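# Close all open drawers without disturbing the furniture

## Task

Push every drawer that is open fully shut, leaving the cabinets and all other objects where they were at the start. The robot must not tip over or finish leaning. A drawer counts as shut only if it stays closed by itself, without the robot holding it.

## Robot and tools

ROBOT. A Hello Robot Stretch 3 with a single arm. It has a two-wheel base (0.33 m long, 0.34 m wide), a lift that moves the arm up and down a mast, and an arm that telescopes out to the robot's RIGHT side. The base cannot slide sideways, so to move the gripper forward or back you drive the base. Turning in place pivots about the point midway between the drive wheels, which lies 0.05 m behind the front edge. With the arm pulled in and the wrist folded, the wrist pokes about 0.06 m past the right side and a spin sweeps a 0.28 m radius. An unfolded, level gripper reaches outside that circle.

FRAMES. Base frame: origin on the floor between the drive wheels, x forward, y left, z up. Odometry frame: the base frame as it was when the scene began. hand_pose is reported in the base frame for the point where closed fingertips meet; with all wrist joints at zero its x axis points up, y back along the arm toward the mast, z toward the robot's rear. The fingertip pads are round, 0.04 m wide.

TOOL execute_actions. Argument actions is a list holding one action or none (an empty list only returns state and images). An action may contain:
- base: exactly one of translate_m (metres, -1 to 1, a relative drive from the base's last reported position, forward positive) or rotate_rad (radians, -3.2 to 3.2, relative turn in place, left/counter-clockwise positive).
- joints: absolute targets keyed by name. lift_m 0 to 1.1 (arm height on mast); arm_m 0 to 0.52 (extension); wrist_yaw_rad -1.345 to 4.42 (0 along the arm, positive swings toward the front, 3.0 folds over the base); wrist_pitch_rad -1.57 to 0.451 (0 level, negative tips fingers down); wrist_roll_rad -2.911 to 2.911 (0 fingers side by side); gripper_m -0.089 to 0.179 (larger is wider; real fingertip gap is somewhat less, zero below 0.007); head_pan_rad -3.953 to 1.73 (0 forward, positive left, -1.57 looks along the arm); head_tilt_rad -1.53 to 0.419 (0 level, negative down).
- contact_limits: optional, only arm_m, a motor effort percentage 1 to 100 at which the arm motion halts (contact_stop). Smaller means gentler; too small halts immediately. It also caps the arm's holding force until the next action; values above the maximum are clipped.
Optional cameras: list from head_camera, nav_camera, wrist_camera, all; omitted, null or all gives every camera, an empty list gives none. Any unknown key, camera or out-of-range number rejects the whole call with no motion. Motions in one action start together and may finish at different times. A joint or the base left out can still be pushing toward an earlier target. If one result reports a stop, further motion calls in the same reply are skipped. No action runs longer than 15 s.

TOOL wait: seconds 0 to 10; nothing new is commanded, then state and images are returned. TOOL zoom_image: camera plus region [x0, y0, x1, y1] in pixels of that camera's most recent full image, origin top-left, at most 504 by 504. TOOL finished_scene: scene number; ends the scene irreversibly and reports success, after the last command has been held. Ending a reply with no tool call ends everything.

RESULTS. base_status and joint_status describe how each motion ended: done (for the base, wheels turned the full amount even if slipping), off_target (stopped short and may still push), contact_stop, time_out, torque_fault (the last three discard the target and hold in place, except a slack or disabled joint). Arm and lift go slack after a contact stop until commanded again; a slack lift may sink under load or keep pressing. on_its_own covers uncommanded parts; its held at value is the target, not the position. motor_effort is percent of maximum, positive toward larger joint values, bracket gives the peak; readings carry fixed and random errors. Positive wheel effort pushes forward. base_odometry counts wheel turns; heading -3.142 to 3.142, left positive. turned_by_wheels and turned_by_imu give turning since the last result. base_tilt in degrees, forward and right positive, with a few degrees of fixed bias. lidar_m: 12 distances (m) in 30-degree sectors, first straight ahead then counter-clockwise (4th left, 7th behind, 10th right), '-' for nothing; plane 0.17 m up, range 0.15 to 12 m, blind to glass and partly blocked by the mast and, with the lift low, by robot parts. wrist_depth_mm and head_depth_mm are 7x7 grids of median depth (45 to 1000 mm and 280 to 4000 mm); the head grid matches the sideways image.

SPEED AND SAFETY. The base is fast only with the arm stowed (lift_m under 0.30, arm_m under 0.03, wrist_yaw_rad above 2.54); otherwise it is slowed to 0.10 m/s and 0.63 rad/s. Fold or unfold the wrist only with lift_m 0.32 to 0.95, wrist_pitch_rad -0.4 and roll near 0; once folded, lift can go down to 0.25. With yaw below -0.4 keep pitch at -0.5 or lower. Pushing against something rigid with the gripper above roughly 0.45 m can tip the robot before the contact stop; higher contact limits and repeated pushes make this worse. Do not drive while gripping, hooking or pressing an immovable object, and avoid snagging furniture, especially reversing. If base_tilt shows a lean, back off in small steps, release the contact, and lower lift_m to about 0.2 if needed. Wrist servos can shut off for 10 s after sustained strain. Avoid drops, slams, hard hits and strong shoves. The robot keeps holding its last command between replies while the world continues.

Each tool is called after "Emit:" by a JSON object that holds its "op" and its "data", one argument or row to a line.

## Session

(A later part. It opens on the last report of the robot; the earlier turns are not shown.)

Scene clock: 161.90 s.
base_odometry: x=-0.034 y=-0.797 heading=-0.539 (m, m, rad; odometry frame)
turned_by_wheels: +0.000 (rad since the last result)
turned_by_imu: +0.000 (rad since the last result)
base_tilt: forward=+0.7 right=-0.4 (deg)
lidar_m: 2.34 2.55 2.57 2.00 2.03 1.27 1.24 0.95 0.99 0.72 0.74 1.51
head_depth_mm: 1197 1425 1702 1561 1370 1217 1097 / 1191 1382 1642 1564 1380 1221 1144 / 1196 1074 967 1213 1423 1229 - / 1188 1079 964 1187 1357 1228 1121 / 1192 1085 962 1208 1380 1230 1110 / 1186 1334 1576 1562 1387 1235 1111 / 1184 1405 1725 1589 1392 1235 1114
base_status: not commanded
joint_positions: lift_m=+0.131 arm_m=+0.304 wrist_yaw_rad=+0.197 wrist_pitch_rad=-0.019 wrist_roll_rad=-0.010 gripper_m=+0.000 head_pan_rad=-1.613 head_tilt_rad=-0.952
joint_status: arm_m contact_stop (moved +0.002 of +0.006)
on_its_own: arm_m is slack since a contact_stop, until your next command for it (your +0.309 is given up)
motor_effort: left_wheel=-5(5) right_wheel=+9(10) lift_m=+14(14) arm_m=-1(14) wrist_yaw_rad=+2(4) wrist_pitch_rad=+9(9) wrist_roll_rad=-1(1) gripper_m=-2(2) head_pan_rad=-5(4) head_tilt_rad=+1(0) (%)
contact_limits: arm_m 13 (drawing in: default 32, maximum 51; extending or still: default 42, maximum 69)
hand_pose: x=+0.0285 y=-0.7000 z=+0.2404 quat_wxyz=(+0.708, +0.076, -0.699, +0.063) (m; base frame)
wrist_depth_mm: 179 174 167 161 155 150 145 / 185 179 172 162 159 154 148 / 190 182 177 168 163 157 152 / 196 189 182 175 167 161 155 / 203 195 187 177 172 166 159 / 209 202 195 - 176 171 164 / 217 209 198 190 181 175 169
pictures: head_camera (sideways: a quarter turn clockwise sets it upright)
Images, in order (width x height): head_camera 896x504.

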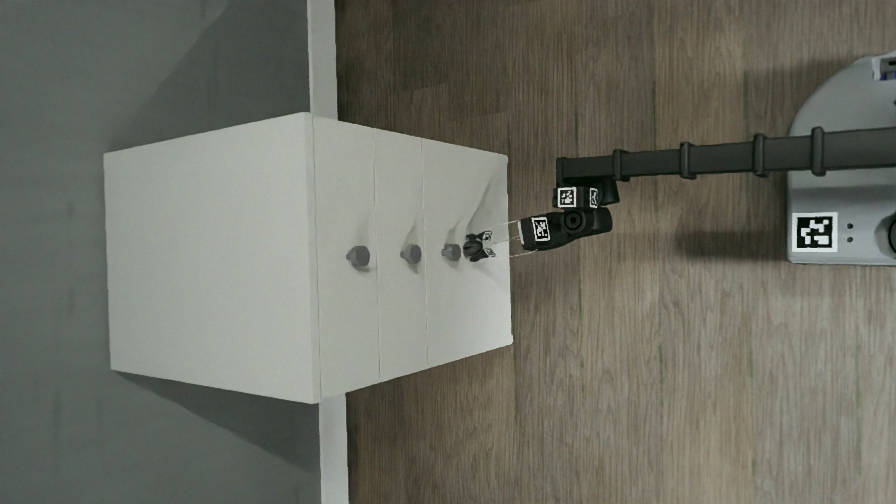

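Emit:
{"op": "execute_actions", "data": {
  "actions": [
    {"base": {"rotate_rad": 0.93}, "joints": {"arm_m": 0.02, "wrist_yaw_rad": 2.62, "lift_m": 0.292, "head_pan_rad": -0.3, "head_tilt_rad": -0.4}}
  ],
  "cameras": ["head_camera"]
}}

Scene clock: 173.30 s.
base_odometry: x=-0.034 y=-0.797 heading=+0.391 (m, m, rad; odometry frame)
turned_by_wheels: +0.930 (rad since the last result)
turned_by_imu: +0.935 (rad since the last result)
base_tilt: forward=+0.7 right=-0.2 (deg)
lidar_m: 2.59 2.46 2.00 1.37 1.31 0.95 0.97 0.72 0.73 1.51 1.63 2.33
head_depth_mm: 2482 2658 2822 2947 2244 1693 1366 / 2666 2822 3015 3082 2230 1696 1367 / 2840 3043 2989 2997 2239 1700 1368 / 3048 3294 2903 2841 2235 1705 1361 / 3157 3355 3484 3098 2232 1706 1369 / 2818 3031 3227 3233 2234 1700 1363 / 2555 2729 2884 2970 2228 1703 1366
base_status: done
joint_positions: lift_m=+0.291 arm_m=+0.020 wrist_yaw_rad=+2.619 wrist_pitch_rad=-0.022 wrist_roll_rad=-0.009 gripper_m=+0.000 head_pan_rad=-0.307 head_tilt_rad=-0.408
joint_status: all done
motor_effort: left_wheel=-3(27) right_wheel=+3(46) lift_m=+50(50) arm_m=-6(6) wrist_yaw_rad=+1(58) wrist_pitch_rad=+10(21) wrist_roll_rad=-1(0) gripper_m=-3(14) head_pan_rad=+5(49) head_tilt_rad=+6(46) (%)
hand_pose: x=+0.1064 y=+0.0561 z=+0.4003 quat_wxyz=(+0.191, +0.682, -0.174, +0.684) (m; base frame)
wrist_depth_mm: - - - - - - - / - - - - - - - / - - - - - - - / - - - - - - - / - - - - - - - / 921 916 983 - 981 992 - / 696 693 695 715 727 724 761
pictures: head_camera (sideways: a quarter turn clockwise sets it upright)
Images, in order (width x height): head_camera 896x504.

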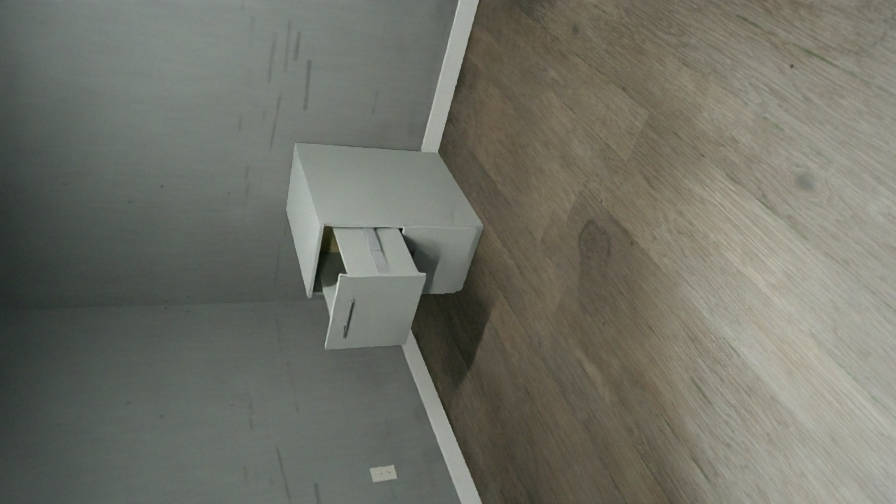

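Emit:
{"op": "execute_actions", "data": {
  "actions": [
    {"base": {"translate_m": 1.0}, "joints": {"head_pan_rad": -0.38, "head_tilt_rad": -0.55}}
  ],
  "cameras": ["head_camera"]
}}

Scene clock: 185.60 s.
base_odometry: x=+0.890 y=-0.416 heading=+0.390 (m, m, rad; odometry frame)
turned_by_wheels: +0.000 (rad since the last result)
turned_by_imu: -0.003 (rad since the last result)
base_tilt: forward=+0.8 right=-0.4 (deg)
lidar_m: 1.85 1.69 1.54 1.51 1.89 1.87 1.64 1.55 1.59 2.36 1.75 1.62
head_depth_mm: 1846 2011 2184 2344 1876 1505 1249 / 1957 2138 1997 2278 1878 1501 1250 / 2069 2265 1766 1915 1888 1508 1256 / 2216 2429 1884 1586 1868 1499 1252 / 2283 2487 2598 2193 1884 1503 1252 / 2043 2192 2377 2409 1888 1513 1252 / 1836 1956 2101 2227 1884 1509 1252
base_status: done
joint_positions: lift_m=+0.291 arm_m=+0.020 wrist_yaw_rad=+2.619 wrist_pitch_rad=-0.022 wrist_roll_rad=-0.009 gripper_m=+0.000 head_pan_rad=-0.373 head_tilt_rad=-0.544
joint_status: all done
motor_effort: left_wheel=-2(7) right_wheel=+3(9) lift_m=+49(50) arm_m=-5(5) wrist_yaw_rad=+1(1) wrist_pitch_rad=+10(10) wrist_roll_rad=-1(1) gripper_m=-3(3) head_pan_rad=-4(18) head_tilt_rad=-2(22) (%)
hand_pose: x=+0.1063 y=+0.0562 z=+0.4004 quat_wxyz=(+0.191, +0.682, -0.174, +0.684) (m; base frame)
wrist_depth_mm: - - - - - - - / - - - - - - - / - - - - - - - / - - - - - - - / - - - - - - - / 899 924 - - 973 - 993 / 686 704 703 710 717 730 761
pictures: head_camera (sideways: a quarter turn clockwise sets it upright)
Images, in order (width x height): head_camera 896x504.

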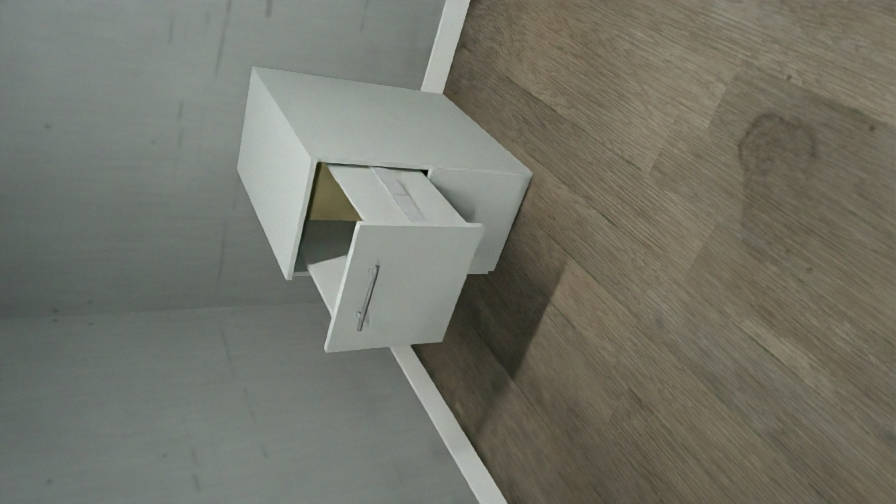

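Emit:
{"op": "zoom_image", "data": {
  "camera": "head_camera",
  "region": [300, 140, 550, 370]
}}

Region (300, 140, 550, 370) of head_camera's 896x504 image, scaled by 2.016, with more detail than that image has; it fills the top 464 rows of this view, and the rest is white.

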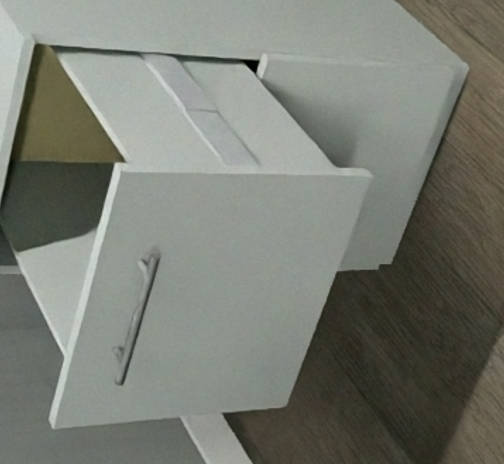

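Emit:
{"op": "execute_actions", "data": {
  "actions": [
    {"base": {"translate_m": 1.0}, "joints": {"head_pan_rad": -3.03, "head_tilt_rad": -0.38}}
  ],
  "cameras": ["head_camera"]
}}

Scene clock: 207.17 s.
base_odometry: x=+1.815 y=-0.035 heading=+0.390 (m, m, rad; odometry frame)
turned_by_wheels: +0.000 (rad since the last result)
turned_by_imu: -0.003 (rad since the last result)
base_tilt: forward=+0.7 right=-0.3 (deg)
lidar_m: 1.01 0.92 0.92 1.14 1.64 2.67 2.49 2.17 2.14 1.63 0.84 0.85
head_depth_mm: 3421 3735 - 2973 2307 1741 1396 / 3175 3464 3781 3066 2295 1749 1391 / 3043 3257 3534 3470 2315 1754 1391 / 2866 3058 3205 2849 2312 1742 1389 / 2695 2897 3005 2920 2309 1735 1388 / 2571 2751 2912 3123 2315 1736 1387 / 2450 2611 2780 2954 2303 1744 1385
base_status: done
joint_positions: lift_m=+0.291 arm_m=+0.020 wrist_yaw_rad=+2.619 wrist_pitch_rad=-0.021 wrist_roll_rad=-0.009 gripper_m=+0.000 head_pan_rad=-3.023 head_tilt_rad=-0.388
joint_status: all done
motor_effort: left_wheel=-2(5) right_wheel=+1(10) lift_m=+49(49) arm_m=-6(6) wrist_yaw_rad=+1(2) wrist_pitch_rad=+10(10) wrist_roll_rad=-1(1) gripper_m=-3(2) head_pan_rad=-5(51) head_tilt_rad=+5(29) (%)
hand_pose: x=+0.1063 y=+0.0562 z=+0.4004 quat_wxyz=(+0.191, +0.682, -0.174, +0.685) (m; base frame)
wrist_depth_mm: - - - 955 866 807 742 / - - - - 896 833 758 / - - - - 925 859 774 / - - - - 938 874 794 / - - - - 969 874 809 / 915 898 990 - 947 892 817 / 689 685 696 697 725 730 741
pictures: head_camera (sideways: a quarter turn clockwise sets it upright)
Images, in order (width x height): head_camera 896x504.

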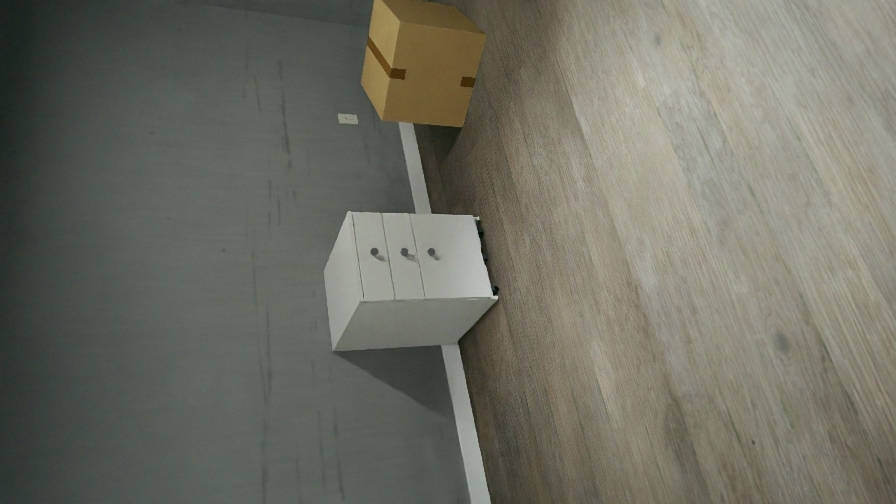

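Emit:
{"op": "zoom_image", "data": {
  "camera": "head_camera",
  "region": [315, 200, 515, 360]
}}

Emit:
{"op": "execute_actions", "data": {
  "actions": [
    {"base": {"rotate_rad": 0.666}, "joints": {"lift_m": 0.33, "wrist_yaw_rad": 0.35, "arm_m": 0.098, "head_pan_rad": -1.55, "head_tilt_rad": -0.85}, "contact_limits": {"arm_m": 20}}
  ],
  "cameras": ["head_camera", "wrist_camera"]
}}

Region (315, 200, 515, 360) of head_camera's 896x504 image, scaled by 2.520, with more detail than that image has; it fills the top 403 rows of this view, and the rest is white.

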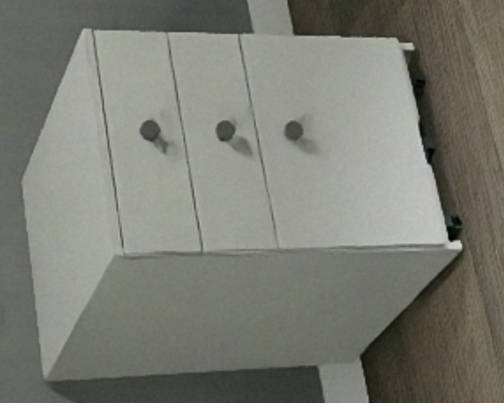

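Scene clock: 212.70 s.
base_odometry: x=+1.815 y=-0.035 heading=+1.056 (m, m, rad; odometry frame)
turned_by_wheels: +0.666 (rad since the last result)
turned_by_imu: +0.670 (rad since the last result)
base_tilt: forward=+0.7 right=-0.3 (deg)
lidar_m: 0.92 0.94 1.28 1.59 2.67 2.49 2.14 1.63 1.60 0.84 0.87 0.96
head_depth_mm: 1337 1543 1832 1714 1452 1267 1116 / 1349 1554 1843 1719 1456 1269 1121 / 1341 1172 1070 826 1369 1297 1104 / 1346 1132 1313 835 974 1274 1121 / 1352 1138 1301 848 994 1275 1126 / 1373 1549 1068 855 1380 1277 1130 / 1384 1608 1923 1746 1474 1279 1131
base_status: done
joint_positions: lift_m=+0.329 arm_m=+0.098 wrist_yaw_rad=+0.352 wrist_pitch_rad=-0.021 wrist_roll_rad=-0.009 gripper_m=+0.000 head_pan_rad=-1.557 head_tilt_rad=-0.840
joint_status: all done
motor_effort: left_wheel=-3(6) right_wheel=+3(9) lift_m=+50(51) arm_m=+6(6) wrist_yaw_rad=-1(0) wrist_pitch_rad=+10(10) wrist_roll_rad=+0(1) gripper_m=-2(3) head_pan_rad=+4(52) head_tilt_rad=-7(41) (%)
contact_limits: arm_m 20 (drawing in: default 32, maximum 51; extending or still: default 42, maximum 69)
hand_pose: x=+0.0667 y=-0.4826 z=+0.4384 quat_wxyz=(+0.701, +0.131, -0.691, +0.117) (m; base frame)
wrist_depth_mm: 756 230 208 188 172 159 149 / 750 236 213 193 176 163 153 / 767 243 217 198 180 167 158 / 806 253 225 204 186 171 162 / 811 259 233 203 189 174 167 / 850 986 880 - 193 179 975 / 759 754 727 578 534 705 773
pictures: head_camera (sideways: a quarter turn clockwise sets it upright), wrist_camera
Images, in order (width x height): head_camera 896x504, wrist_camera 644x364.

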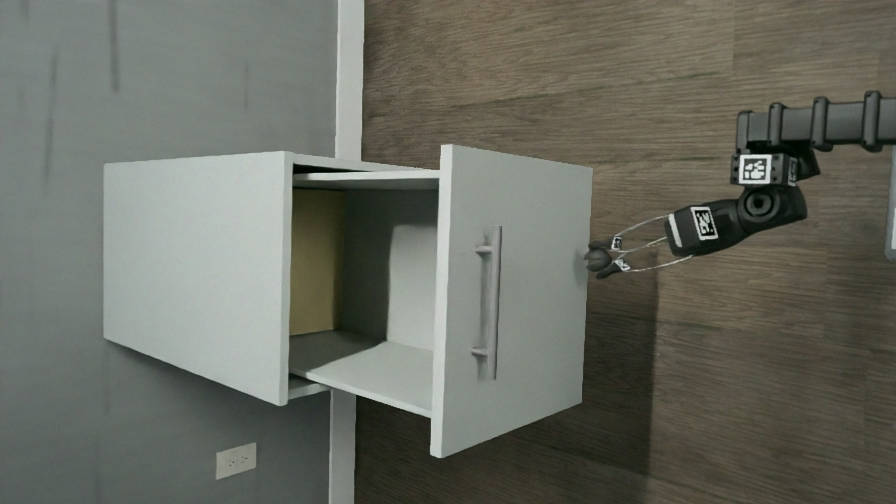

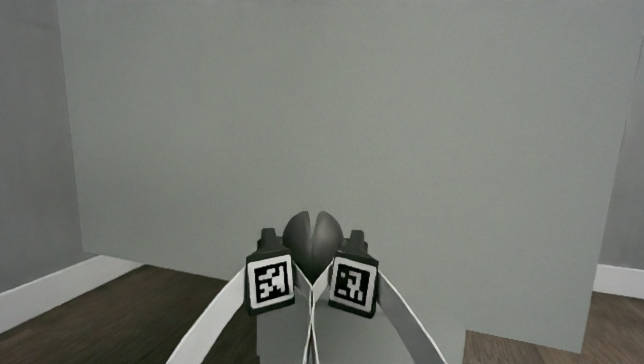

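Emit:
{"op": "execute_actions", "data": {
  "actions": [
    {"joints": {"arm_m": 0.444, "head_tilt_rad": -0.78}, "contact_limits": {"arm_m": 32}}
  ],
  "cameras": ["head_camera", "wrist_camera"]
}}

Scene clock: 221.33 s.
base_odometry: x=+1.815 y=-0.035 heading=+1.056 (m, m, rad; odometry frame)
turned_by_wheels: -0.001 (rad since the last result)
turned_by_imu: -0.013 (rad since the last result)
base_tilt: forward=+0.9 right=-0.3 (deg)
lidar_m: 0.92 0.94 1.26 1.60 2.85 2.49 2.14 1.63 1.60 0.84 0.86 0.96
head_depth_mm: 1316 1514 1771 1819 1515 1300 1134 / 1323 1518 1780 1814 1514 1299 1148 / 1325 1422 1028 1222 1446 1304 1137 / 1333 1289 1003 1157 1439 1303 1140 / 1343 1296 1010 1170 1430 1313 1141 / 1353 1524 1047 1738 1522 1304 1144 / 1348 1548 1834 1839 1527 1315 1146
base_status: not commanded
joint_positions: lift_m=+0.329 arm_m=+0.442 wrist_yaw_rad=+0.371 wrist_pitch_rad=-0.024 wrist_roll_rad=-0.009 gripper_m=+0.000 head_pan_rad=-1.557 head_tilt_rad=-0.783
joint_status: all done
on_its_own: right_wheel is at rest, and its effort (+23) is outside its rest range (-18 to +18); arm_m is at rest, and its effort (+27) is outside its rest range (-14 to +14); wrist_yaw_rad is at rest, and its effort (-14) is outside its rest range (-12 to +12)
motor_effort: left_wheel=-11(16) right_wheel=+23(29) lift_m=+48(50) arm_m=+27(29) wrist_yaw_rad=-14(15) wrist_pitch_rad=+11(12) wrist_roll_rad=-1(1) gripper_m=-6(6) head_pan_rad=+4(4) head_tilt_rad=+3(14) (%)
contact_limits: arm_m 32 (drawing in: default 32, maximum 51; extending or still: default 42, maximum 69)
hand_pose: x=+0.0711 y=-0.8254 z=+0.4377 quat_wxyz=(+0.700, +0.138, -0.690, +0.122) (m; base frame)
wrist_depth_mm: 212 192 172 156 143 132 123 / 219 198 177 160 147 135 126 / 229 203 183 164 150 139 129 / 240 211 188 169 154 142 132 / 249 217 195 168 158 144 137 / 259 227 207 - 161 148 141 / 272 237 204 183 164 152 724
pictures: head_camera (sideways: a quarter turn clockwise sets it upright), wrist_camera
Images, in order (width x height): head_camera 896x504, wrist_camera 644x364.

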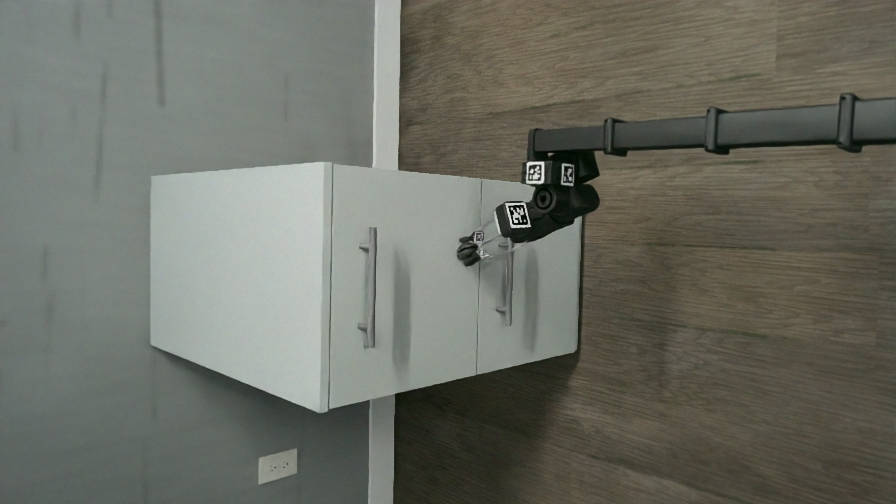

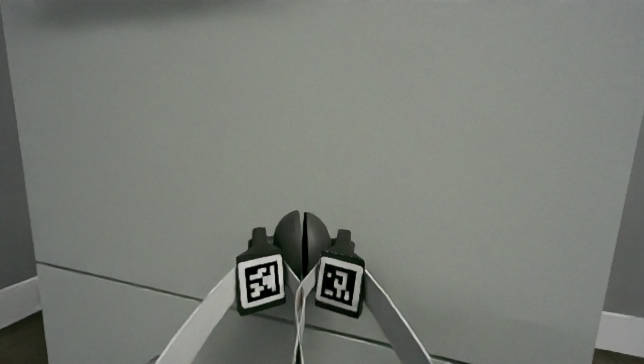

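Emit:
{"op": "execute_actions", "data": {
  "actions": [
    {"joints": {"arm_m": 0.41}}
  ],
  "cameras": ["head_camera", "wrist_camera"]
}}

Emit:
{"op": "zoom_image", "data": {
  "camera": "head_camera",
  "region": [310, 300, 590, 430]
}}

Scene clock: 226.47 s.
base_odometry: x=+1.815 y=-0.035 heading=+1.056 (m, m, rad; odometry frame)
turned_by_wheels: +0.001 (rad since the last result)
turned_by_imu: +0.001 (rad since the last result)
base_tilt: forward=+0.8 right=-0.3 (deg)
lidar_m: 0.92 0.94 1.27 1.60 2.85 2.49 2.14 1.63 1.60 0.84 0.87 0.96
head_depth_mm: 1317 1517 1774 1812 1521 1295 1134 / 1323 1516 1775 1822 1508 1294 1139 / 1326 1425 1029 1227 1430 1304 1140 / 1335 1285 1001 1153 1440 1309 1141 / 1336 1290 1010 1169 1424 1305 1140 / 1348 1513 1047 1746 1526 1307 1145 / 1351 1550 1836 1844 1531 1312 1145
base_status: not commanded
joint_positions: lift_m=+0.329 arm_m=+0.410 wrist_yaw_rad=+0.352 wrist_pitch_rad=-0.021 wrist_roll_rad=-0.009 gripper_m=+0.000 head_pan_rad=-1.557 head_tilt_rad=-0.783
joint_status: all done
motor_effort: left_wheel=-1(11) right_wheel=+1(23) lift_m=+48(48) arm_m=-6(27) wrist_yaw_rad=-1(13) wrist_pitch_rad=+10(11) wrist_roll_rad=-1(0) gripper_m=-3(5) head_pan_rad=+4(4) head_tilt_rad=+2(2) (%)
hand_pose: x=+0.0666 y=-0.7954 z=+0.4386 quat_wxyz=(+0.701, +0.131, -0.691, +0.117) (m; base frame)
wrist_depth_mm: 250 224 202 186 171 158 153 / 256 230 209 190 175 163 693 / 769 237 214 196 179 165 720 / 763 247 220 201 185 170 728 / 805 255 230 201 189 174 764 / 809 266 243 - 191 178 777 / 712 271 239 218 199 183 768
pictures: head_camera (sideways: a quarter turn clockwise sets it upright), wrist_camera
Images, in order (width x height): head_camera 896x504, wrist_camera 644x364.

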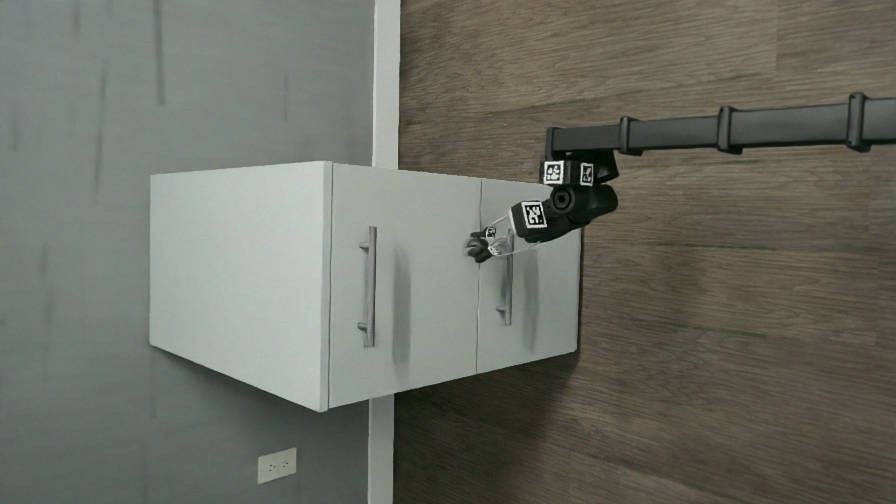

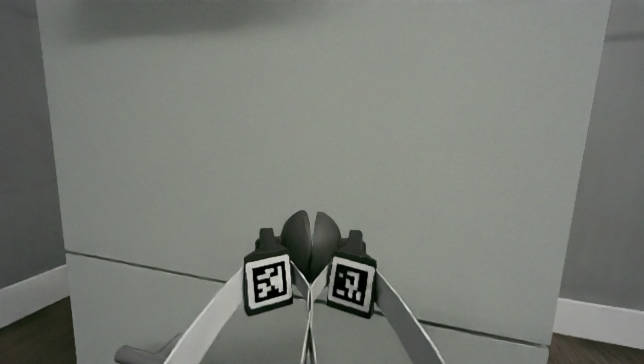

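Region (310, 300, 590, 430) of head_camera's 896x504 image, scaled by 1.800, with more detail than that image has; it fills the top 234 rows of this view, and the rest is white.

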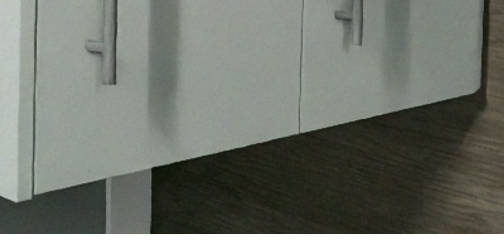

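The last drawer is flush and stays shut with the arm pulled back. I checked the other two earlier.

Emit:
{"op": "finished_scene", "data": {
  "scene": 2
}}

The scene is finished: the task was done.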